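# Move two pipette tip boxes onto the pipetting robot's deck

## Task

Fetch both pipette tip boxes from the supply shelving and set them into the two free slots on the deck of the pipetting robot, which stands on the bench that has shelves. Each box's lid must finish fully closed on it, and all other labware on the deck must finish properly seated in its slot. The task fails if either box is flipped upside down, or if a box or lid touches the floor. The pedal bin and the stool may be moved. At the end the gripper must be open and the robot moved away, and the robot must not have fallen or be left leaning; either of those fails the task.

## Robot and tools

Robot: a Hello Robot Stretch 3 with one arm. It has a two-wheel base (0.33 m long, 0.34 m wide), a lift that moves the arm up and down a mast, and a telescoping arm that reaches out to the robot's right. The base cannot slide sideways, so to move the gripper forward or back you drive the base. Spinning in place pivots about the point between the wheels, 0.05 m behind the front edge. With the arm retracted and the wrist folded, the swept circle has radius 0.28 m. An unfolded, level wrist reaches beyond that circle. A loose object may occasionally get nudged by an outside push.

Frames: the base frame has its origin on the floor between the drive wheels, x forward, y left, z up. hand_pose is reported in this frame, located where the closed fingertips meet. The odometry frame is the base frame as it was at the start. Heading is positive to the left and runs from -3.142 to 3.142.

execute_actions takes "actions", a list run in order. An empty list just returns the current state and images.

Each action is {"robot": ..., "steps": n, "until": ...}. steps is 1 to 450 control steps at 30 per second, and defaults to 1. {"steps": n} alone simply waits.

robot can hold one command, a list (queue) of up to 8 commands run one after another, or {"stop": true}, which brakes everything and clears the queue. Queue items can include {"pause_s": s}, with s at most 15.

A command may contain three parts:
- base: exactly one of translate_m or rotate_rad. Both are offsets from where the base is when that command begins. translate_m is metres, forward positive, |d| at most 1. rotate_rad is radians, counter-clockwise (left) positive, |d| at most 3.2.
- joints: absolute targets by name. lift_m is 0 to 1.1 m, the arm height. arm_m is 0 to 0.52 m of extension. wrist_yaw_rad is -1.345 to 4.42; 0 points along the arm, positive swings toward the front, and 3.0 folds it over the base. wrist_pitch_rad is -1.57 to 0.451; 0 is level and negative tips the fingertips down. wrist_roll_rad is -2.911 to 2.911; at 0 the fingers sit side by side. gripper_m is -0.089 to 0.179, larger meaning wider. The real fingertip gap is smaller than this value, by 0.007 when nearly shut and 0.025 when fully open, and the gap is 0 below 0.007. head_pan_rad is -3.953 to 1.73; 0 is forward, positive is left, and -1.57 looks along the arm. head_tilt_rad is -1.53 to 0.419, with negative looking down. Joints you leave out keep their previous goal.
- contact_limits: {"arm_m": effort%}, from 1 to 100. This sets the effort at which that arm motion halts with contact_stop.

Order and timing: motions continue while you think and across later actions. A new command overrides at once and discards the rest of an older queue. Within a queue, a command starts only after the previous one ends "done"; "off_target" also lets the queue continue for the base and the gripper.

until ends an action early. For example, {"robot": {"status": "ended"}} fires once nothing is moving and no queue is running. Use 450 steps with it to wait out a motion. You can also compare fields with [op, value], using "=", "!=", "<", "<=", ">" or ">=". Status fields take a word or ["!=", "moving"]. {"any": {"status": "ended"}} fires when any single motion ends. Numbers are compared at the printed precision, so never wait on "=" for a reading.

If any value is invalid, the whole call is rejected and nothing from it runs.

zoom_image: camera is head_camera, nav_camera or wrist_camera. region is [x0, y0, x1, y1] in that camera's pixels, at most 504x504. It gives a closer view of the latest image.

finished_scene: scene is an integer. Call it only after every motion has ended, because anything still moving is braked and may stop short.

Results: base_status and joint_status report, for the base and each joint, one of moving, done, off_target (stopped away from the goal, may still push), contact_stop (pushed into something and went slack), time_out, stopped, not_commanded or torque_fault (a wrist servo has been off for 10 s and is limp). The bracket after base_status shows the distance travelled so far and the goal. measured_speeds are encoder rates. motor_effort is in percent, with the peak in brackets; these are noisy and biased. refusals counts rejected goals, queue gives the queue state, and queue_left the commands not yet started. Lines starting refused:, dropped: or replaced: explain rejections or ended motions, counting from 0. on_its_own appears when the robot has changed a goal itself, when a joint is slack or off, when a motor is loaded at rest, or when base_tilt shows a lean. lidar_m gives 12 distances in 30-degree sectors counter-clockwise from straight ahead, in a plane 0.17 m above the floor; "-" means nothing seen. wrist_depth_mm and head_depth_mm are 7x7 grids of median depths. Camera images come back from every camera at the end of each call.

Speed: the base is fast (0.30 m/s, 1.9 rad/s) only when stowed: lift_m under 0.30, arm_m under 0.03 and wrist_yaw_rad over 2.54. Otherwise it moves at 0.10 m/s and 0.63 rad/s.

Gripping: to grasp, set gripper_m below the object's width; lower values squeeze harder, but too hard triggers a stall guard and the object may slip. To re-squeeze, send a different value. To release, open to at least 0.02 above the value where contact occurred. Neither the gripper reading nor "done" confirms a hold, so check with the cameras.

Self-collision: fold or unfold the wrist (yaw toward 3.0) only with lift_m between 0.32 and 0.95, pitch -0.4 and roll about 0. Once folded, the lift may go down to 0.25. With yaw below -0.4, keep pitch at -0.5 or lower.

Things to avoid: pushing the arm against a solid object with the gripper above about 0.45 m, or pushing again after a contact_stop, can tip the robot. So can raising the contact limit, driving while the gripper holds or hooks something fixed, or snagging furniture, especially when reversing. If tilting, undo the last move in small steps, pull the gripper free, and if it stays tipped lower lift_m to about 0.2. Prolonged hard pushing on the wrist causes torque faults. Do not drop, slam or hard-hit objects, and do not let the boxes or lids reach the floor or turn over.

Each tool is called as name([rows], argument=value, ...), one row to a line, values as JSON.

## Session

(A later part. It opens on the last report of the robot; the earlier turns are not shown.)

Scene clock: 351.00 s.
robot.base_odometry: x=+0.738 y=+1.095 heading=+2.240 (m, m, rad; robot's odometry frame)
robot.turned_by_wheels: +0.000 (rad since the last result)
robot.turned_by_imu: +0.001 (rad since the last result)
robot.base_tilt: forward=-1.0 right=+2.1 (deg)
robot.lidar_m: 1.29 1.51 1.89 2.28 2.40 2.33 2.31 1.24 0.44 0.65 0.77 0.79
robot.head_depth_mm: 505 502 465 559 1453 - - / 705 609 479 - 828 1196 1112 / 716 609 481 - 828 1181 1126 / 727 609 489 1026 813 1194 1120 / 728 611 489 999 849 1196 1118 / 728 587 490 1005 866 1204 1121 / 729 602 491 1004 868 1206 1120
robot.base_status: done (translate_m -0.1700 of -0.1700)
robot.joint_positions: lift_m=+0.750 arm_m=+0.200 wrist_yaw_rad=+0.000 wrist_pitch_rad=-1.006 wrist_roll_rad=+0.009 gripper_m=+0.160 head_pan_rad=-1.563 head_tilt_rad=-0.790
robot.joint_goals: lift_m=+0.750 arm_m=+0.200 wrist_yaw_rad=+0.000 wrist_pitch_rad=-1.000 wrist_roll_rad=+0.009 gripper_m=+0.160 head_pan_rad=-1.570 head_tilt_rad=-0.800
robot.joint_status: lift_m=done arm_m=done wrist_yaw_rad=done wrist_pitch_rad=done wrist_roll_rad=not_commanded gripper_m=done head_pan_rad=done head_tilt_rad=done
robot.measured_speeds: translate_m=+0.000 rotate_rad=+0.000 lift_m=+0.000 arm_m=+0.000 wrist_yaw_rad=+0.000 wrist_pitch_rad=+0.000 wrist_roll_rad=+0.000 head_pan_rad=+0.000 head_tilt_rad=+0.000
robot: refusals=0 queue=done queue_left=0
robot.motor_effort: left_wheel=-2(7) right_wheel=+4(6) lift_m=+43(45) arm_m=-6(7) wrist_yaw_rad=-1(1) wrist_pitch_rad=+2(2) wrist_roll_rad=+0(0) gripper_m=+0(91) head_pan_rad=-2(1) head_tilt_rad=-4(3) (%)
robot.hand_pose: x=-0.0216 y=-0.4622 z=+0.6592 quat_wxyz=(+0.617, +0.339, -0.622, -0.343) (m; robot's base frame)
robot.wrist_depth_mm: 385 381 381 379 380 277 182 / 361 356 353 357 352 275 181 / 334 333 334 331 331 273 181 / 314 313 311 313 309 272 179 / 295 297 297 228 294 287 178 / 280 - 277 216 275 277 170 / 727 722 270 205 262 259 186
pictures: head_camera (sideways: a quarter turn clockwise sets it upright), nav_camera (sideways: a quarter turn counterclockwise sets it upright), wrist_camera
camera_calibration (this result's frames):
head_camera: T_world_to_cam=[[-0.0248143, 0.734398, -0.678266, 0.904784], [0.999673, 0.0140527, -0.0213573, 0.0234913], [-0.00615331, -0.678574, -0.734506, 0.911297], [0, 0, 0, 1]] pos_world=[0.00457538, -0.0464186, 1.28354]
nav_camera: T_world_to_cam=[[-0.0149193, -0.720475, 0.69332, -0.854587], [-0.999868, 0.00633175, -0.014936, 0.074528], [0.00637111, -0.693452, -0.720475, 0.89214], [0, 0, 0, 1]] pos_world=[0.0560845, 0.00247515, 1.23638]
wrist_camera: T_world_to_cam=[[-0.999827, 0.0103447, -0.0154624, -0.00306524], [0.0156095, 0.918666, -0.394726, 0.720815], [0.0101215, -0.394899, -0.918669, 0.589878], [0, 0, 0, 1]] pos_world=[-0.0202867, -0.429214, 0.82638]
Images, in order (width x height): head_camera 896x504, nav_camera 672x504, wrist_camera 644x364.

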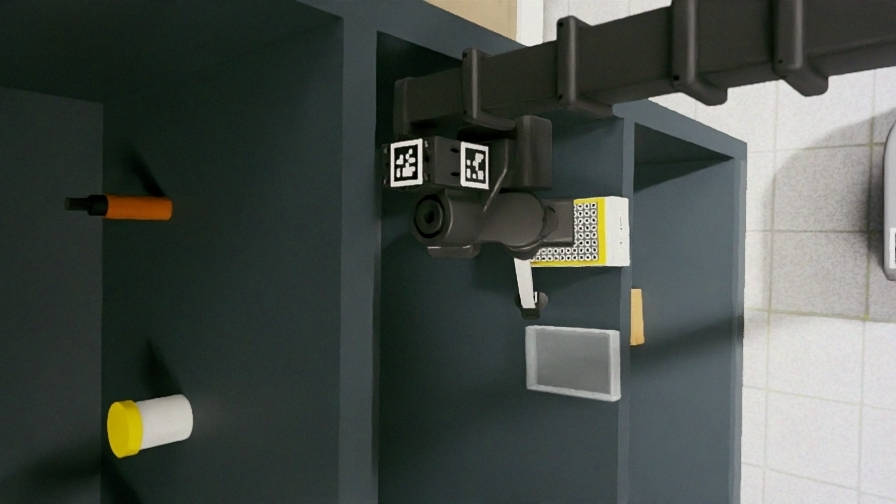

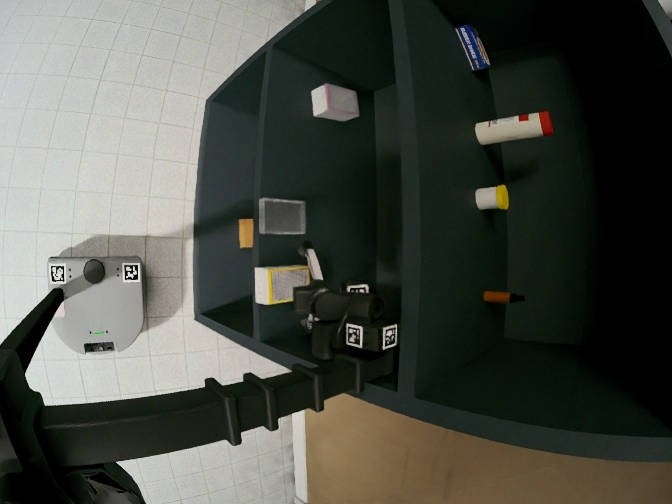

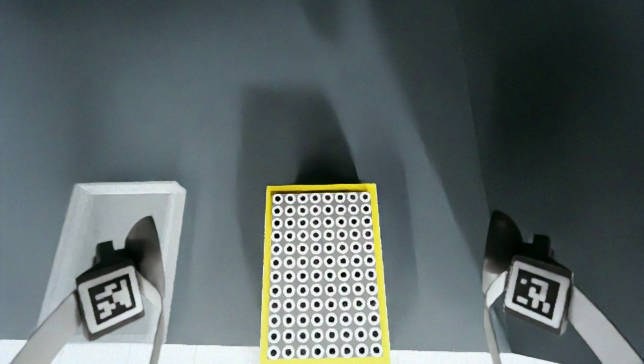

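execute_actions([
  {"robot":[{"joints":{"arm_m":0.211,"lift_m":0.668}},{"joints":{"gripper_m":0.035}}],"steps":450,"until":{"robot":{"status":"ended"}}},
])

execute_actions([
  {"robot":[{"joints":{"lift_m":0.695}},{"pause_s":1}],"steps":450,"until":{"robot":{"status":"ended"}}},
])

Scene clock: 364.07 s.
robot.base_odometry: x=+0.738 y=+1.095 heading=+2.240 (m, m, rad; robot's odometry frame)
robot.turned_by_wheels: +0.000 (rad since the last result)
robot.turned_by_imu: +0.001 (rad since the last result)
robot.base_tilt: forward=-1.0 right=+1.9 (deg)
robot.lidar_m: 1.29 1.51 1.89 2.28 2.39 2.34 2.30 1.24 0.44 0.65 0.77 0.79
robot.head_depth_mm: 506 500 466 560 1422 1290 - / 707 609 481 685 - 1099 1115 / 714 609 481 1064 824 1191 1120 / 729 609 489 1031 831 1193 1114 / 730 610 490 996 851 1198 1122 / 726 586 491 1008 867 1213 1119 / 728 602 490 1006 868 1218 1114
robot.base_status: done (translate_m -0.1700 of -0.1700)
robot.joint_positions: lift_m=+0.668 arm_m=+0.211 wrist_yaw_rad=+0.000 wrist_pitch_rad=-1.007 wrist_roll_rad=+0.009 gripper_m=+0.036 head_pan_rad=-1.563 head_tilt_rad=-0.790
robot.joint_goals: lift_m=+0.668 arm_m=+0.211 wrist_yaw_rad=+0.000 wrist_pitch_rad=-1.000 wrist_roll_rad=+0.009 gripper_m=+0.035 head_pan_rad=-1.570 head_tilt_rad=-0.800
robot.joint_status: lift_m=done arm_m=done wrist_yaw_rad=done wrist_pitch_rad=done wrist_roll_rad=not_commanded gripper_m=done head_pan_rad=done head_tilt_rad=done
robot.measured_speeds: translate_m=+0.000 rotate_rad=+0.000 lift_m=+0.000 arm_m=+0.000 wrist_yaw_rad=+0.000 wrist_pitch_rad=+0.000 wrist_roll_rad=+0.000 head_pan_rad=+0.000 head_tilt_rad=+0.000
robot: refusals=0 queue=done queue_left=0
robot.motor_effort: left_wheel=-2(2) right_wheel=+3(3) lift_m=+31(42) arm_m=+5(5) wrist_yaw_rad=-1(1) wrist_pitch_rad=+2(2) wrist_roll_rad=+0(0) gripper_m=-20(100) head_pan_rad=-3(2) head_tilt_rad=-3(3) (%)
robot.hand_pose: x=-0.0216 y=-0.4722 z=+0.5775 quat_wxyz=(+0.617, +0.340, -0.622, -0.343) (m; robot's base frame)
robot.wrist_depth_mm: 276 275 275 274 272 266 181 / 258 257 256 255 255 250 181 / 240 237 238 238 239 236 181 / 224 226 220 151 219 224 179 / 212 213 145 144 145 210 180 / 201 201 136 136 137 199 178 / 189 189 133 129 132 189 178
pictures: head_camera (sideways: a quarter turn clockwise sets it upright), nav_camera (sideways: a quarter turn counterclockwise sets it upright), wrist_camera
camera_calibration (this result's frames):
head_camera: T_world_to_cam=[[-0.0248144, 0.734398, -0.678266, 0.904784], [0.999673, 0.0140529, -0.0213573, 0.0234913], [-0.00615315, -0.678574, -0.734506, 0.911297], [0, 0, 0, 1]] pos_world=[0.00457539, -0.0464186, 1.28354]
nav_camera: T_world_to_cam=[[-0.0149191, -0.720475, 0.69332, -0.854587], [-0.999868, 0.00633151, -0.014936, 0.074528], [0.00637127, -0.693452, -0.720475, 0.89214], [0, 0, 0, 1]] pos_world=[0.0560845, 0.00247516, 1.23638]
wrist_camera: T_world_to_cam=[[-0.999827, 0.0103625, -0.0154493, -0.00422419], [0.0156077, 0.919166, -0.393561, 0.697319], [0.0101222, -0.393734, -0.919169, 0.511699], [0, 0, 0, 1]] pos_world=[-0.0202865, -0.439435, 0.74471]
Images, in order (width x height): head_camera 896x504, nav_camera 672x504, wrist_camera 644x364.

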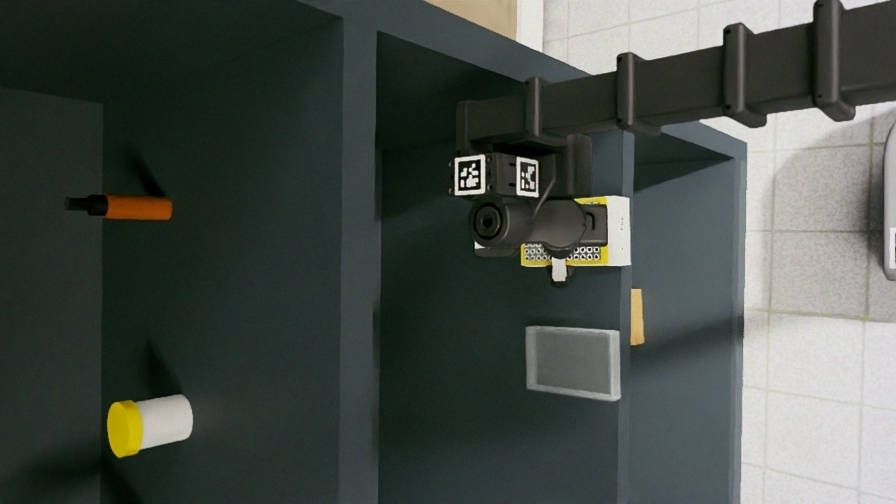

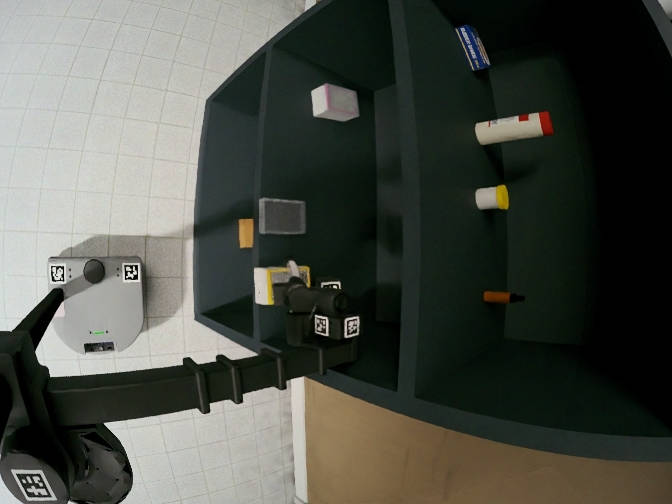

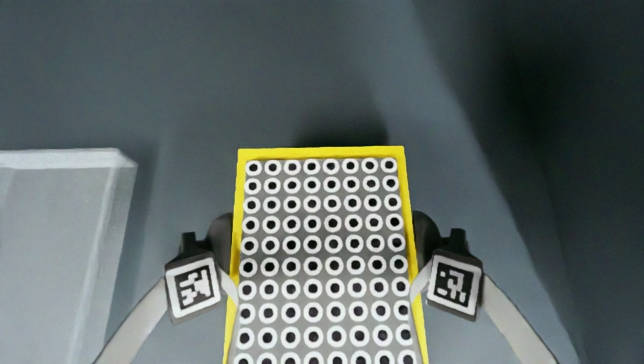

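Scene clock: 365.97 s.
robot.base_odometry: x=+0.738 y=+1.095 heading=+2.240 (m, m, rad; robot's odometry frame)
robot.turned_by_wheels: +0.000 (rad since the last result)
robot.turned_by_imu: +0.000 (rad since the last result)
robot.base_tilt: forward=-0.9 right=+2.0 (deg)
robot.lidar_m: 1.29 1.51 1.88 2.28 2.39 2.34 2.31 1.23 0.44 0.65 0.77 0.79
robot.head_depth_mm: 506 500 464 560 1445 1294 - / 709 608 479 683 - 1061 1109 / 713 609 481 1062 825 1190 1127 / 727 608 490 1031 815 1197 1114 / 726 610 490 1001 851 1189 1120 / 726 585 489 1006 868 1199 1117 / 726 603 489 1003 870 1208 1115
robot.base_status: done (translate_m -0.1700 of -0.1700)
robot.joint_positions: lift_m=+0.695 arm_m=+0.211 wrist_yaw_rad=+0.000 wrist_pitch_rad=-1.008 wrist_roll_rad=+0.009 gripper_m=+0.036 head_pan_rad=-1.563 head_tilt_rad=-0.790
robot.joint_goals: lift_m=+0.695 arm_m=+0.211 wrist_yaw_rad=+0.000 wrist_pitch_rad=-1.000 wrist_roll_rad=+0.009 gripper_m=+0.035 head_pan_rad=-1.570 head_tilt_rad=-0.800
robot.joint_status: lift_m=done arm_m=done wrist_yaw_rad=done wrist_pitch_rad=done wrist_roll_rad=not_commanded gripper_m=done head_pan_rad=done head_tilt_rad=done
robot.measured_speeds: translate_m=+0.000 rotate_rad=+0.000 lift_m=+0.000 arm_m=+0.000 wrist_yaw_rad=+0.000 wrist_pitch_rad=+0.000 wrist_roll_rad=+0.000 head_pan_rad=+0.000 head_tilt_rad=+0.000
robot: refusals=0 queue=done queue_left=0
robot.motor_effort: left_wheel=-2(2) right_wheel=+3(3) lift_m=+44(47) arm_m=+5(5) wrist_yaw_rad=-1(1) wrist_pitch_rad=+3(3) wrist_roll_rad=+0(1) gripper_m=-20(20) head_pan_rad=-2(2) head_tilt_rad=-4(3) (%)
robot.hand_pose: x=-0.0216 y=-0.4720 z=+0.6039 quat_wxyz=(+0.617, +0.340, -0.622, -0.343) (m; robot's base frame)
robot.wrist_depth_mm: 310 313 310 309 309 275 181 / 290 287 288 286 288 275 181 / 271 270 270 269 269 258 180 / 253 254 246 152 245 249 180 / 240 237 145 143 145 236 180 / 226 228 137 135 137 223 178 / 213 214 134 129 132 212 178
pictures: head_camera (sideways: a quarter turn clockwise sets it upright), nav_camera (sideways: a quarter turn counterclockwise sets it upright), wrist_camera
camera_calibration (this result's frames):
head_camera: T_world_to_cam=[[-0.0248144, 0.734398, -0.678266, 0.904784], [0.999673, 0.0140528, -0.0213573, 0.0234913], [-0.00615323, -0.678574, -0.734506, 0.911297], [0, 0, 0, 1]] pos_world=[0.00457539, -0.0464186, 1.28354]
nav_camera: T_world_to_cam=[[-0.0149192, -0.720475, 0.69332, -0.854587], [-0.999868, 0.00633163, -0.014936, 0.074528], [0.00637119, -0.693452, -0.720475, 0.89214], [0, 0, 0, 1]] pos_world=[0.0560845, 0.00247516, 1.23638]
wrist_camera: T_world_to_cam=[[-0.999827, 0.0103788, -0.0154388, -0.00381735], [0.0156086, 0.919556, -0.392648, 0.707136], [0.0101216, -0.392821, -0.919559, 0.536726], [0, 0, 0, 1]] pos_world=[-0.0202866, -0.439374, 0.771148]
Images, in order (width x height): head_camera 896x504, nav_camera 672x504, wrist_camera 644x364.

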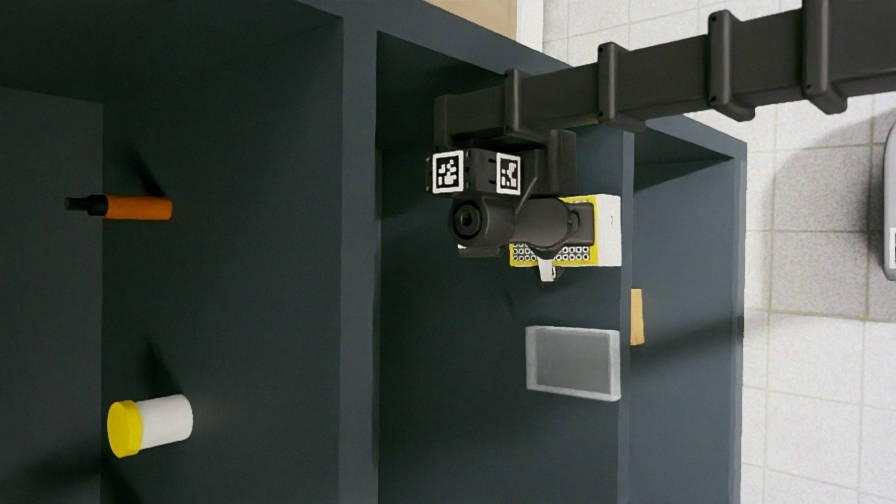

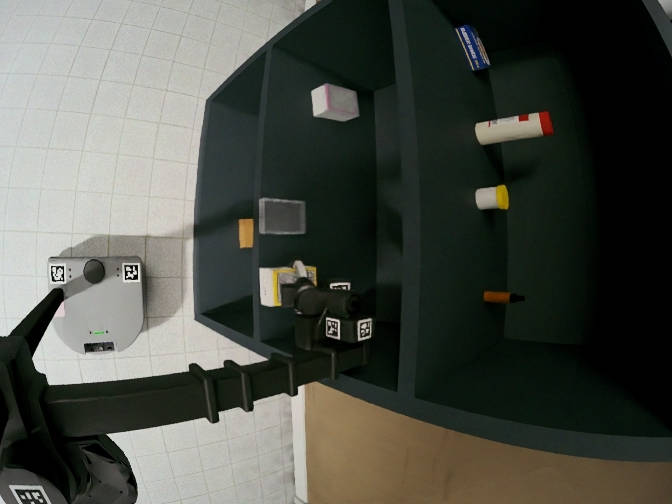

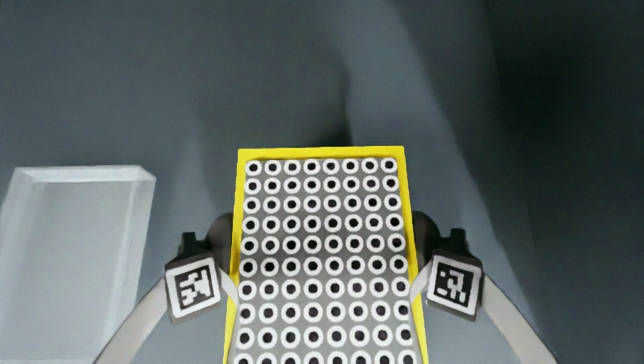

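execute_actions([
  {"robot":[{"joints":{"arm_m":0.0}},{"base":{"rotate_rad":0.642},"joints":{"lift_m":1.02}},{"base":{"translate_m":1.0}},{"base":{"translate_m":0.136}},{"base":{"rotate_rad":0.92},"joints":{"head_tilt_rad":-0.7}}],"steps":450,"until":{"robot":{"status":"ended"}}},
  {"steps":450,"until":{"robot":{"status":"ended"}}},
])

Scene clock: 394.37 s.
robot.base_odometry: x=-0.360 y=+1.387 heading=-2.482 (m, m, rad; robot's odometry frame)
robot.turned_by_wheels: +1.562 (rad since the last result)
robot.turned_by_imu: +1.577 (rad since the last result)
robot.base_tilt: forward=-1.0 right=+2.0 (deg)
robot.lidar_m: 2.18 1.73 2.29 3.16 1.54 1.50 1.12 0.83 0.53 0.73 1.09 0.77
robot.head_depth_mm: 981 1099 - - - - 1139 / 984 1119 - - - - 1137 / 979 1126 - - - - 1132 / 991 1131 951 682 429 346 1139 / 995 1138 936 701 642 1312 1146 / 991 1139 851 746 641 1315 1146 / 570 628 726 744 644 1307 1140
robot.base_status: done (rotate_rad +0.9198 of +0.9200)
robot.joint_positions: lift_m=+1.020 arm_m=+0.000 wrist_yaw_rad=+0.000 wrist_pitch_rad=-1.008 wrist_roll_rad=+0.009 gripper_m=+0.036 head_pan_rad=-1.563 head_tilt_rad=-0.705
robot.joint_goals: lift_m=+1.020 arm_m=+0.000 wrist_yaw_rad=+0.000 wrist_pitch_rad=-1.000 wrist_roll_rad=+0.009 gripper_m=+0.035 head_pan_rad=-1.570 head_tilt_rad=-0.700
robot.joint_status: lift_m=done arm_m=done wrist_yaw_rad=done wrist_pitch_rad=done wrist_roll_rad=not_commanded gripper_m=done head_pan_rad=done head_tilt_rad=done
robot.measured_speeds: translate_m=+0.000 rotate_rad=+0.000 lift_m=+0.000 arm_m=+0.000 wrist_yaw_rad=+0.000 wrist_pitch_rad=+0.000 wrist_roll_rad=+0.000 head_pan_rad=+0.000 head_tilt_rad=+0.000
robot: refusals=0 queue=done queue_left=0
robot.motor_effort: left_wheel=-3(7) right_wheel=+5(9) lift_m=+45(47) arm_m=-6(9) wrist_yaw_rad=+0(1) wrist_pitch_rad=+3(3) wrist_roll_rad=+0(0) gripper_m=-20(20) head_pan_rad=-2(2) head_tilt_rad=+2(11) (%)
robot.hand_pose: x=-0.0216 y=-0.2616 z=+0.9288 quat_wxyz=(+0.617, +0.340, -0.621, -0.343) (m; robot's base frame)
robot.wrist_depth_mm: 425 423 371 409 422 414 411 / 407 406 377 384 389 386 384 / 378 379 371 376 373 364 369 / 770 - 360 151 356 358 362 / - - 145 143 144 - - / - - 136 136 137 - - / 981 977 134 129 131 946 960
pictures: head_camera (sideways: a quarter turn clockwise sets it upright), nav_camera (sideways: a quarter turn counterclockwise sets it upright), wrist_camera
camera_calibration (this result's frames):
head_camera: T_world_to_cam=[[-0.0243468, 0.673954, -0.738372, 0.983111], [0.999687, 0.0122039, -0.0218241, 0.0241014], [-0.00569742, -0.738672, -0.674041, 0.832653], [0, 0, 0, 1]] pos_world=[0.00458573, -0.0478083, 1.28767]
nav_camera: T_world_to_cam=[[-0.0153961, -0.658801, 0.752159, -0.931266], [-0.999858, 0.00501498, -0.0160737, 0.0760108], [0.00681733, -0.7523, -0.658785, 0.8119], [0, 0, 0, 1]] pos_world=[0.0561272, -0.00310803, 1.23655]
wrist_camera: T_world_to_cam=[[-0.999827, 0.0103552, -0.0154296, -0.000996383], [0.0155805, 0.919667, -0.39239, 0.641078], [0.0101268, -0.392563, -0.919669, 0.91835], [0, 0, 0, 1]] pos_world=[-0.0202844, -0.229058, 1.09612]
Images, in order (width x height): head_camera 896x504, nav_camera 672x504, wrist_camera 644x364.

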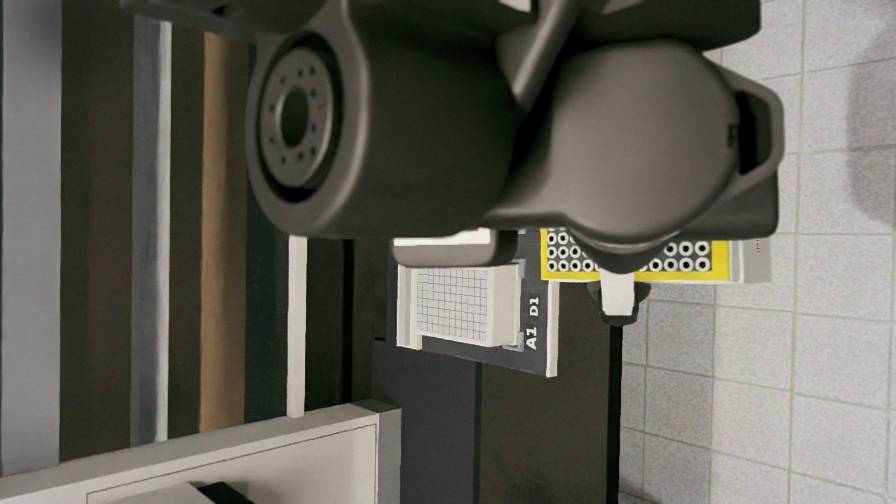

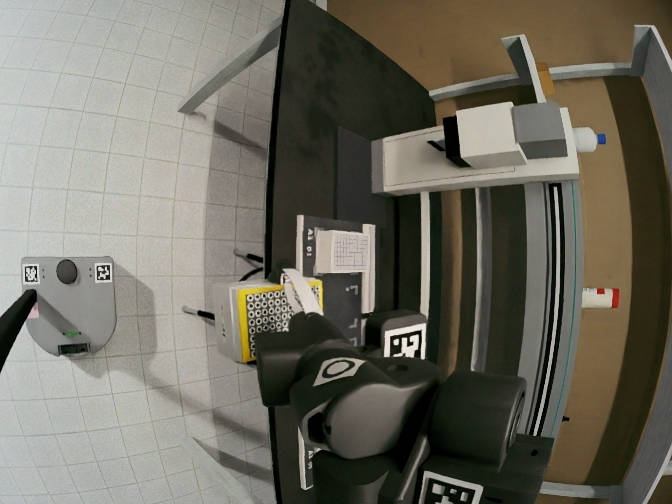

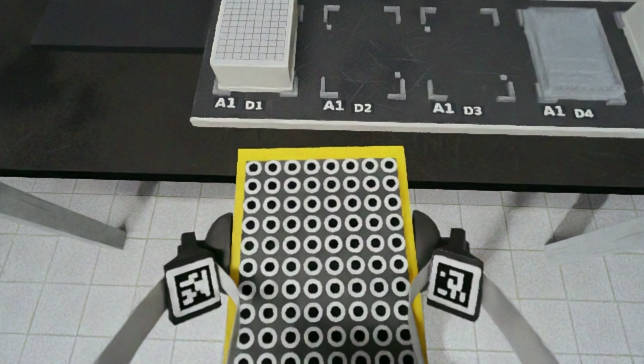

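zoom_image(camera="wrist_camera", region=[180, 0, 644, 200])

Region (180, 0, 644, 200) of wrist_camera's 644x364 image, scaled by 1.086; it fills the top 217 rows of this view, and the rest is white.

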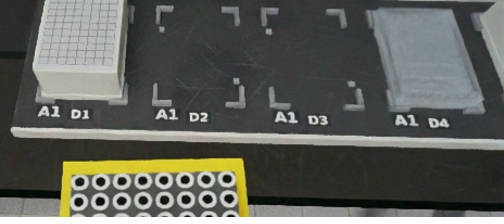

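execute_actions([
  {"robot":[{"base":{"translate_m":-0.042},"joints":{"wrist_yaw_rad":-0.047,"arm_m":0.2,"lift_m":0.97}}],"steps":450,"until":{"robot":{"status":"ended"}}},
])

Scene clock: 408.80 s.
robot.base_odometry: x=-0.326 y=+1.413 heading=-2.482 (m, m, rad; robot's odometry frame)
robot.turned_by_wheels: +0.000 (rad since the last result)
robot.turned_by_imu: +0.001 (rad since the last result)
robot.base_tilt: forward=-1.0 right=+2.0 (deg)
robot.lidar_m: 2.21 1.78 2.36 3.16 1.51 1.46 1.08 0.80 0.78 0.52 1.10 0.80
robot.head_depth_mm: 983 - 901 744 624 1313 1146 / 985 - - 740 626 1280 1140 / 984 - - 541 626 1288 1138 / 990 1107 934 538 610 1310 1138 / 988 1138 934 692 639 1310 1140 / 989 1135 932 744 644 1312 1147 / 993 996 755 745 641 1309 1136
robot.base_status: done (translate_m -0.0420 of -0.0420)
robot.joint_positions: lift_m=+0.970 arm_m=+0.200 wrist_yaw_rad=-0.047 wrist_pitch_rad=-1.009 wrist_roll_rad=+0.009 gripper_m=+0.036 head_pan_rad=-1.563 head_tilt_rad=-0.704
robot.joint_goals: lift_m=+0.970 arm_m=+0.200 wrist_yaw_rad=-0.047 wrist_pitch_rad=-1.000 wrist_roll_rad=+0.009 gripper_m=+0.035 head_pan_rad=-1.570 head_tilt_rad=-0.700
robot.joint_status: lift_m=done arm_m=done wrist_yaw_rad=done wrist_pitch_rad=done wrist_roll_rad=not_commanded gripper_m=done head_pan_rad=done head_tilt_rad=done
robot.measured_speeds: translate_m=+0.000 rotate_rad=+0.000 lift_m=+0.000 arm_m=+0.000 wrist_yaw_rad=+0.000 wrist_pitch_rad=+0.000 wrist_roll_rad=+0.000 head_pan_rad=+0.000 head_tilt_rad=+0.000
robot: refusals=0 queue=done queue_left=0
robot.motor_effort: left_wheel=-2(8) right_wheel=+4(5) lift_m=+32(46) arm_m=+5(6) wrist_yaw_rad=+0(3) wrist_pitch_rad=+3(3) wrist_roll_rad=+0(1) gripper_m=-20(20) head_pan_rad=-3(3) head_tilt_rad=+2(2) (%)
robot.hand_pose: x=-0.0271 y=-0.4607 z=+0.8792 quat_wxyz=(+0.608, +0.326, -0.629, -0.358) (m; robot's base frame)
robot.wrist_depth_mm: 351 362 370 364 276 276 361 / 327 325 321 323 318 320 319 / 309 263 273 306 305 305 308 / 294 246 241 151 282 286 287 / 288 229 145 143 144 272 271 / 268 260 136 136 137 257 255 / 257 254 134 129 132 254 253
pictures: head_camera (sideways: a quarter turn clockwise sets it upright), nav_camera (sideways: a quarter turn counterclockwise sets it upright), wrist_camera
camera_calibration (this result's frames):
head_camera: T_world_to_cam=[[-0.024323, 0.673882, -0.738438, 0.983197], [0.999688, 0.0121672, -0.0218246, 0.024102], [-0.00572245, -0.738738, -0.673968, 0.832558], [0, 0, 0, 1]] pos_world=[0.00458409, -0.0478096, 1.28767]
nav_camera: T_world_to_cam=[[-0.0154194, -0.658727, 0.752224, -0.931351], [-0.999858, 0.00504796, -0.016075, 0.0760125], [0.00679182, -0.752365, -0.658711, 0.811804], [0, 0, 0, 1]] pos_world=[0.0561272, -0.0031162, 1.23655]
wrist_camera: T_world_to_cam=[[-0.998233, 0.0573867, -0.0154254, 0.0165395], [0.0588363, 0.918076, -0.392013, 0.804882], [-0.00833458, -0.392228, -0.91983, 0.794446], [0, 0, 0, 1]] pos_world=[-0.0242246, -0.428289, 1.04653]
Images, in order (width x height): head_camera 896x504, nav_camera 672x504, wrist_camera 644x364.

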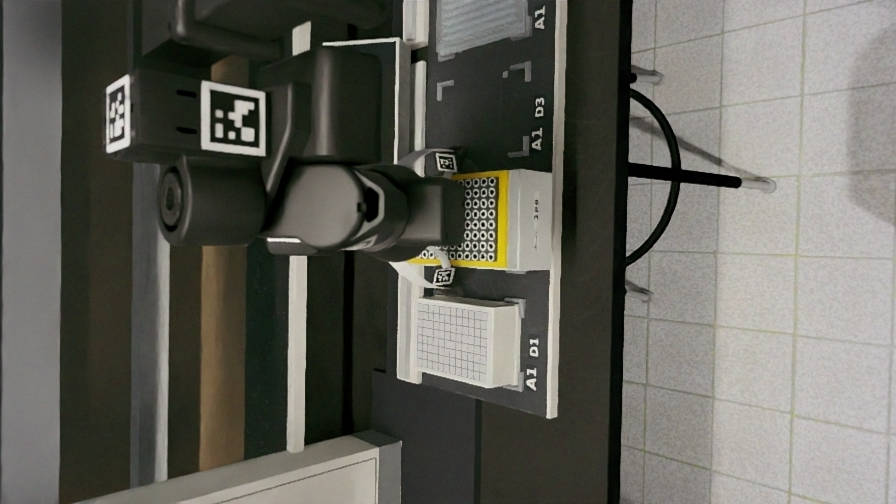

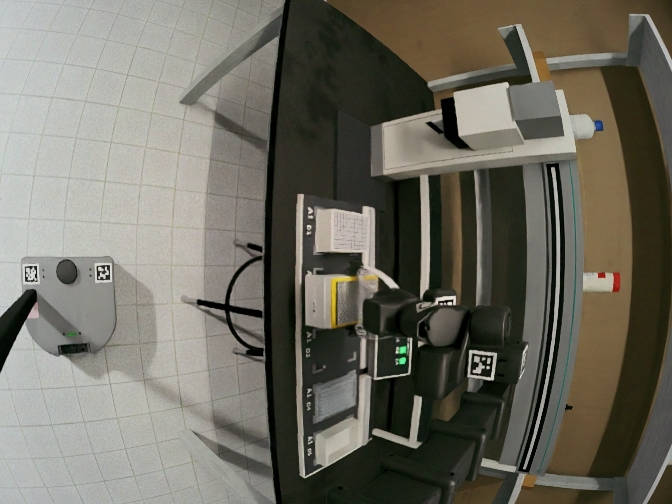

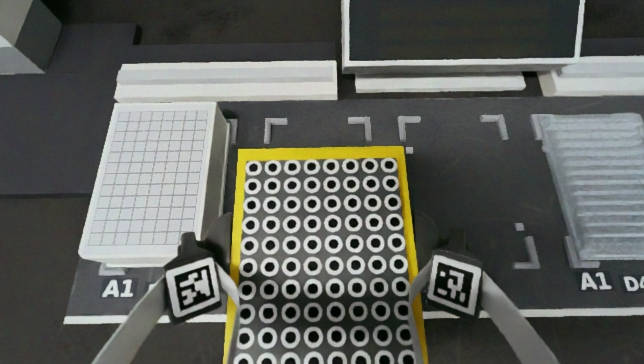

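execute_actions([
  {"robot":[{"joints":{"arm_m":0.282}},{"joints":{"lift_m":0.932}}],"steps":450,"until":{"robot":{"status":"ended"}}},
])

Scene clock: 418.67 s.
robot.base_odometry: x=-0.326 y=+1.413 heading=-2.482 (m, m, rad; robot's odometry frame)
robot.turned_by_wheels: +0.000 (rad since the last result)
robot.turned_by_imu: +0.001 (rad since the last result)
robot.base_tilt: forward=-1.0 right=+1.8 (deg)
robot.lidar_m: 2.21 1.77 2.35 3.17 1.50 1.46 1.09 0.80 0.79 0.52 1.10 0.80
robot.head_depth_mm: 977 996 - 721 619 1319 1145 / 978 - 755 741 629 1283 1140 / 985 - - 689 630 1283 1144 / 991 1102 935 630 633 1313 1146 / 993 1130 932 702 637 1312 1138 / 990 1140 933 739 642 1308 1136 / 996 1001 754 746 644 1314 1145
robot.base_status: done (translate_m -0.0420 of -0.0420)
robot.joint_positions: lift_m=+0.932 arm_m=+0.282 wrist_yaw_rad=-0.047 wrist_pitch_rad=-1.009 wrist_roll_rad=+0.009 gripper_m=+0.036 head_pan_rad=-1.563 head_tilt_rad=-0.704
robot.joint_goals: lift_m=+0.932 arm_m=+0.282 wrist_yaw_rad=-0.047 wrist_pitch_rad=-1.000 wrist_roll_rad=+0.009 gripper_m=+0.035 head_pan_rad=-1.570 head_tilt_rad=-0.700
robot.joint_status: lift_m=done arm_m=done wrist_yaw_rad=done wrist_pitch_rad=done wrist_roll_rad=not_commanded gripper_m=done head_pan_rad=done head_tilt_rad=done
robot.measured_speeds: translate_m=+0.000 rotate_rad=+0.000 lift_m=+0.000 arm_m=+0.000 wrist_yaw_rad=+0.000 wrist_pitch_rad=+0.000 wrist_roll_rad=+0.000 head_pan_rad=+0.000 head_tilt_rad=+0.000
robot: refusals=0 queue=done queue_left=0
robot.motor_effort: left_wheel=-2(2) right_wheel=+4(4) lift_m=+32(31) arm_m=+5(2) wrist_yaw_rad=+0(0) wrist_pitch_rad=+3(3) wrist_roll_rad=+0(0) gripper_m=-20(20) head_pan_rad=-2(3) head_tilt_rad=+3(2) (%)
robot.hand_pose: x=-0.0271 y=-0.5427 z=+0.8413 quat_wxyz=(+0.608, +0.326, -0.629, -0.358) (m; robot's base frame)
robot.wrist_depth_mm: 324 320 322 319 208 206 208 / 285 300 297 297 212 210 214 / 263 255 254 250 266 267 252 / 246 205 210 151 244 248 246 / 194 193 145 144 144 234 234 / 183 182 136 136 137 222 222 / 174 174 134 129 131 210 209
pictures: head_camera (sideways: a quarter turn clockwise sets it upright), nav_camera (sideways: a quarter turn counterclockwise sets it upright), wrist_camera
camera_calibration (this result's frames):
head_camera: T_world_to_cam=[[-0.0243228, 0.673877, -0.738443, 0.983204], [0.999688, 0.0121669, -0.0218246, 0.024102], [-0.0057225, -0.738744, -0.673962, 0.832551], [0, 0, 0, 1]] pos_world=[0.00458408, -0.0478097, 1.28767]
nav_camera: T_world_to_cam=[[-0.0154195, -0.658721, 0.752229, -0.931357], [-0.999858, 0.00504796, -0.0160751, 0.0760126], [0.00679177, -0.75237, -0.658705, 0.811797], [0, 0, 0, 1]] pos_world=[0.0561272, -0.0031167, 1.23655]
wrist_camera: T_world_to_cam=[[-0.998233, 0.0573877, -0.0154255, 0.0206599], [0.0588373, 0.918077, -0.392012, 0.865274], [-0.00833484, -0.392227, -0.919831, 0.727344], [0, 0, 0, 1]] pos_world=[-0.0242247, -0.51029, 1.00855]
Images, in order (width x height): head_camera 896x504, nav_camera 672x504, wrist_camera 644x364.

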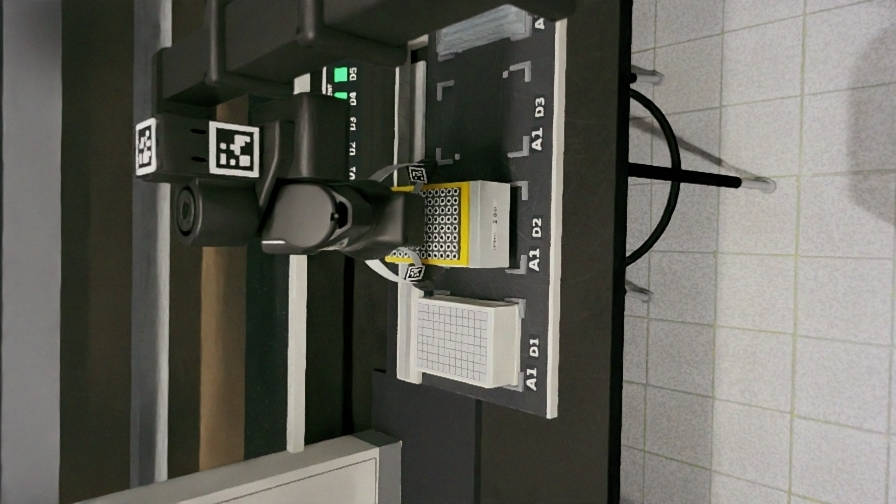

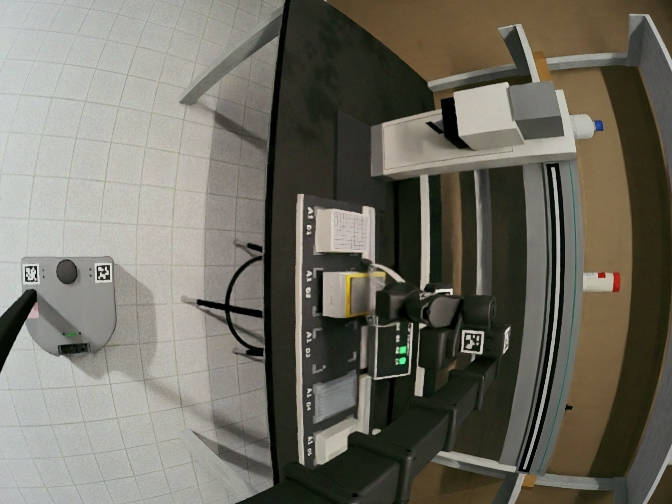

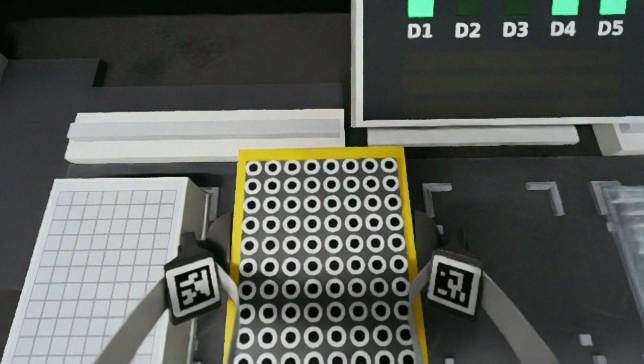

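zoom_image(camera="head_camera", region=[420, 130, 580, 320])

Region (420, 130, 580, 320) of head_camera's 896x504 image, scaled by 2.653, with more detail than that image has; it fills the left 424 columns of this view, and the rest is white.

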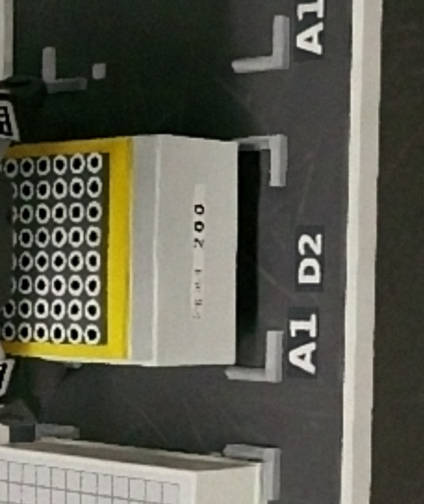

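execute_actions([
  {"robot":[{"joints":{"lift_m":0.918}},{"joints":{"lift_m":0.911}}],"steps":450,"until":{"robot":{"status":"ended"}}},
])

zoom_image(camera="head_camera", region=[420, 130, 580, 320])

Scene clock: 427.33 s.
robot.base_odometry: x=-0.326 y=+1.413 heading=-2.482 (m, m, rad; robot's odometry frame)
robot.turned_by_wheels: +0.000 (rad since the last result)
robot.turned_by_imu: +0.001 (rad since the last result)
robot.base_tilt: forward=-0.9 right=+1.9 (deg)
robot.lidar_m: 2.22 1.77 2.35 3.16 1.51 1.46 1.08 0.80 0.79 0.52 1.10 0.81
robot.head_depth_mm: 979 1094 - - 618 1310 1139 / 983 991 - 741 629 1290 1144 / 982 1005 - 700 630 1293 1141 / 980 1113 930 638 635 1316 1147 / 991 1137 931 698 637 1312 1141 / 992 1139 933 744 643 1316 1146 / 990 994 758 742 642 1318 1133
robot.base_status: done (translate_m -0.0420 of -0.0420)
robot.joint_positions: lift_m=+0.911 arm_m=+0.282 wrist_yaw_rad=-0.047 wrist_pitch_rad=-1.007 wrist_roll_rad=+0.009 gripper_m=+0.036 head_pan_rad=-1.563 head_tilt_rad=-0.704
robot.joint_goals: lift_m=+0.911 arm_m=+0.282 wrist_yaw_rad=-0.047 wrist_pitch_rad=-1.000 wrist_roll_rad=+0.009 gripper_m=+0.035 head_pan_rad=-1.570 head_tilt_rad=-0.700
robot.joint_status: lift_m=done arm_m=done wrist_yaw_rad=done wrist_pitch_rad=done wrist_roll_rad=not_commanded gripper_m=done head_pan_rad=done head_tilt_rad=done
robot.measured_speeds: translate_m=+0.000 rotate_rad=+0.000 lift_m=+0.000 arm_m=+0.000 wrist_yaw_rad=+0.000 wrist_pitch_rad=+0.000 wrist_roll_rad=+0.000 head_pan_rad=+0.000 head_tilt_rad=+0.000
robot: refusals=0 queue=done queue_left=0
robot.motor_effort: left_wheel=-3(2) right_wheel=+4(4) lift_m=+30(32) arm_m=+4(5) wrist_yaw_rad=+0(0) wrist_pitch_rad=+2(3) wrist_roll_rad=+1(0) gripper_m=-20(20) head_pan_rad=-2(1) head_tilt_rad=+3(3) (%)
robot.hand_pose: x=-0.0271 y=-0.5431 z=+0.8205 quat_wxyz=(+0.609, +0.325, -0.629, -0.357) (m; robot's base frame)
robot.wrist_depth_mm: 294 296 295 292 190 190 191 / 261 259 258 257 195 194 195 / 236 231 230 232 247 247 248 / 183 182 211 152 221 225 223 / 172 173 145 143 144 213 212 / 162 162 136 135 136 202 201 / 155 159 133 128 132 190 191
pictures: head_camera (sideways: a quarter turn clockwise sets it upright), nav_camera (sideways: a quarter turn counterclockwise sets it upright), wrist_camera
camera_calibration (this result's frames):
head_camera: T_world_to_cam=[[-0.0243228, 0.673877, -0.738443, 0.983204], [0.999688, 0.0121669, -0.0218246, 0.024102], [-0.0057225, -0.738744, -0.673962, 0.832551], [0, 0, 0, 1]] pos_world=[0.00458408, -0.0478097, 1.28767]
nav_camera: T_world_to_cam=[[-0.0154195, -0.658721, 0.752229, -0.931357], [-0.999858, 0.00504796, -0.0160751, 0.0760126], [0.00679177, -0.75237, -0.658705, 0.811797], [0, 0, 0, 1]] pos_world=[0.0561272, -0.0031167, 1.23655]
wrist_camera: T_world_to_cam=[[-0.998233, 0.0573769, -0.0154444, 0.0203537], [0.0588216, 0.917458, -0.393461, 0.858347], [-0.00840605, -0.393674, -0.919212, 0.706782], [0, 0, 0, 1]] pos_world=[-0.0242304, -0.510422, 0.987723]
Images, in order (width x height): head_camera 896x504, nav_camera 672x504, wrist_camera 644x364.

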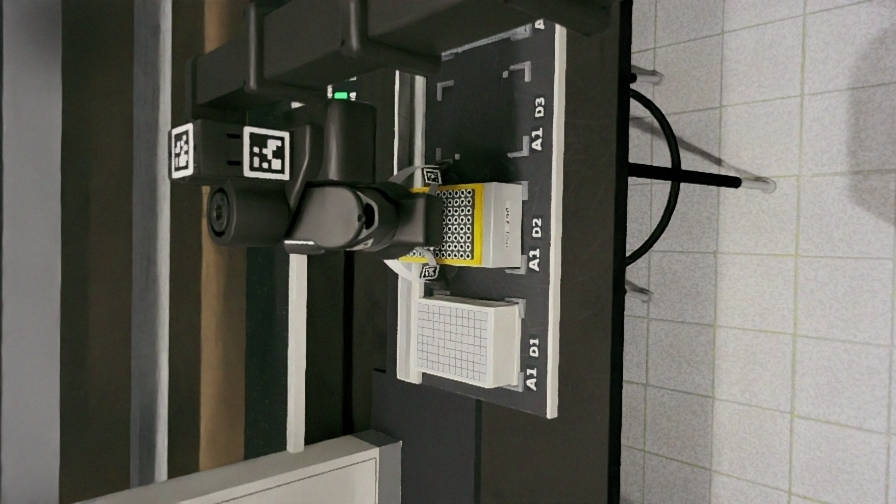

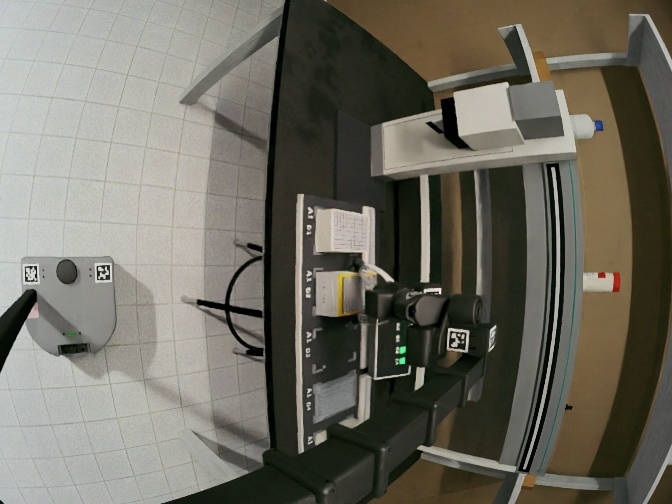

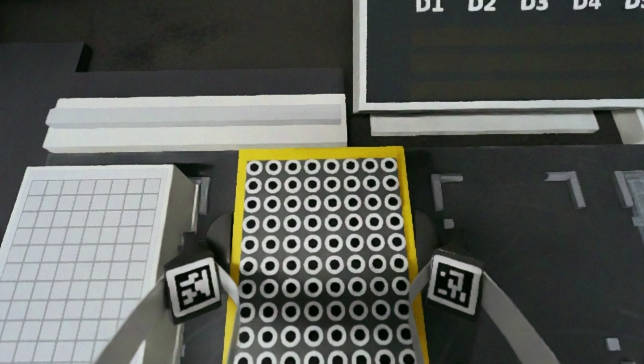

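Region (420, 130, 580, 320) of head_camera's 896x504 image, scaled by 2.653, with more detail than that image has; it fills the left 424 columns of this view, and the rest is white.

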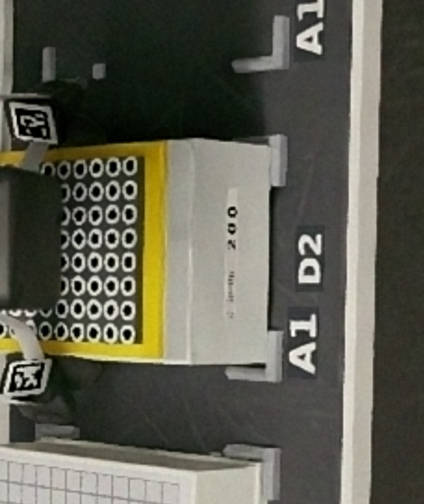

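execute_actions([
  {"robot":[{"joints":{"gripper_m":0.12}},{"joints":{"lift_m":0.98}}],"steps":450,"until":{"robot":{"status":"ended"}}},
])

Scene clock: 433.13 s.
robot.base_odometry: x=-0.326 y=+1.413 heading=-2.482 (m, m, rad; robot's odometry frame)
robot.turned_by_wheels: +0.000 (rad since the last result)
robot.turned_by_imu: +0.001 (rad since the last result)
robot.base_tilt: forward=-1.1 right=+1.8 (deg)
robot.lidar_m: 2.21 1.77 2.35 3.17 1.51 1.46 1.08 0.80 0.79 0.52 1.10 0.81
robot.head_depth_mm: 565 - 898 742 624 1313 1144 / 559 - 758 744 627 1286 1143 / 563 - 765 698 630 1284 1145 / 986 1113 935 673 636 1314 1134 / 991 1130 934 690 638 1318 1141 / 994 1132 934 742 642 1315 1141 / 995 1002 755 746 642 1311 1136
robot.base_status: done (translate_m -0.0420 of -0.0420)
robot.joint_positions: lift_m=+0.980 arm_m=+0.282 wrist_yaw_rad=-0.047 wrist_pitch_rad=-1.007 wrist_roll_rad=+0.009 gripper_m=+0.120 head_pan_rad=-1.563 head_tilt_rad=-0.704
robot.joint_goals: lift_m=+0.980 arm_m=+0.282 wrist_yaw_rad=-0.047 wrist_pitch_rad=-1.000 wrist_roll_rad=+0.009 gripper_m=+0.120 head_pan_rad=-1.570 head_tilt_rad=-0.700
robot.joint_status: lift_m=done arm_m=done wrist_yaw_rad=done wrist_pitch_rad=done wrist_roll_rad=not_commanded gripper_m=done head_pan_rad=done head_tilt_rad=done
robot.measured_speeds: translate_m=+0.000 rotate_rad=+0.000 lift_m=+0.000 arm_m=+0.000 wrist_yaw_rad=+0.000 wrist_pitch_rad=+0.000 wrist_roll_rad=+0.000 head_pan_rad=+0.000 head_tilt_rad=+0.000
robot: refusals=0 queue=done queue_left=0
robot.motor_effort: left_wheel=-3(2) right_wheel=+4(5) lift_m=+43(44) arm_m=+4(4) wrist_yaw_rad=+0(0) wrist_pitch_rad=+2(2) wrist_roll_rad=+0(0) gripper_m=+0(92) head_pan_rad=-2(3) head_tilt_rad=+2(1) (%)
robot.hand_pose: x=-0.0271 y=-0.5431 z=+0.8890 quat_wxyz=(+0.609, +0.325, -0.629, -0.357) (m; robot's base frame)
robot.wrist_depth_mm: 380 380 375 377 249 249 376 / 357 358 353 350 252 252 252 / 319 320 318 307 259 256 261 / 303 297 297 296 299 297 295 / 282 242 277 218 279 282 283 / 273 230 261 205 264 - 266 / 264 215 251 195 250 254 250
pictures: head_camera (sideways: a quarter turn clockwise sets it upright), nav_camera (sideways: a quarter turn counterclockwise sets it upright), wrist_camera
camera_calibration (this result's frames):
head_camera: T_world_to_cam=[[-0.0243228, 0.673877, -0.738443, 0.983204], [0.999688, 0.0121669, -0.0218246, 0.024102], [-0.0057225, -0.738744, -0.673962, 0.832551], [0, 0, 0, 1]] pos_world=[0.00458408, -0.0478097, 1.28767]
nav_camera: T_world_to_cam=[[-0.0154195, -0.658721, 0.752229, -0.931357], [-0.999858, 0.00504796, -0.0160751, 0.0760126], [0.00679177, -0.75237, -0.658705, 0.811797], [0, 0, 0, 1]] pos_world=[0.0561272, -0.0031167, 1.23655]
wrist_camera: T_world_to_cam=[[-0.998234, 0.0573646, -0.015442, 0.0214043], [0.0588093, 0.917458, -0.393461, 0.885311], [-0.00840335, -0.393675, -0.919211, 0.769777], [0, 0, 0, 1]] pos_world=[-0.0242294, -0.510422, 1.05625]
Images, in order (width x height): head_camera 896x504, nav_camera 672x504, wrist_camera 644x364.

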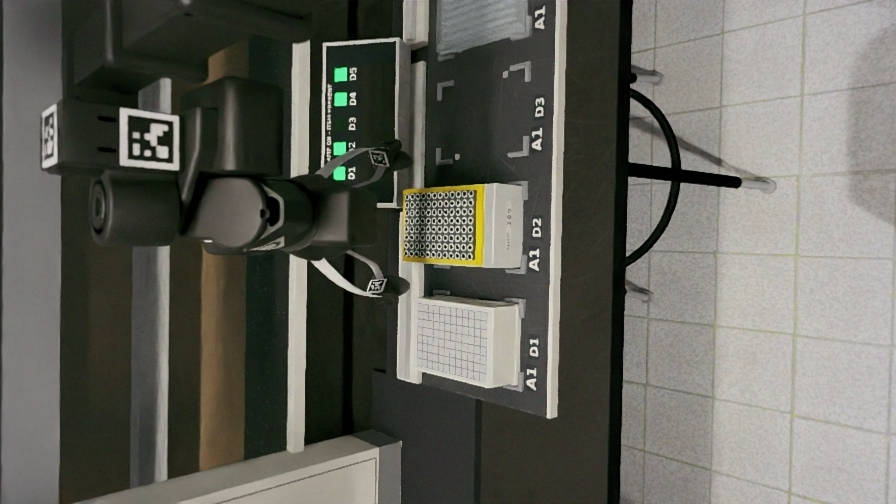

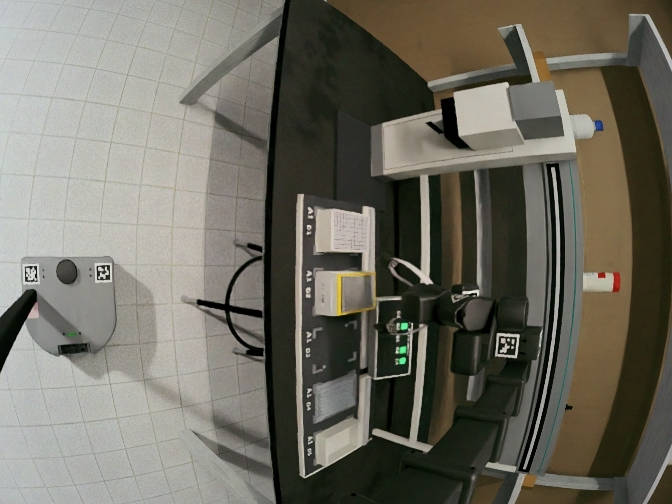

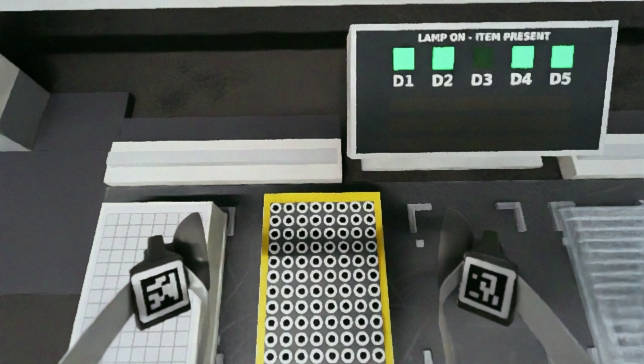

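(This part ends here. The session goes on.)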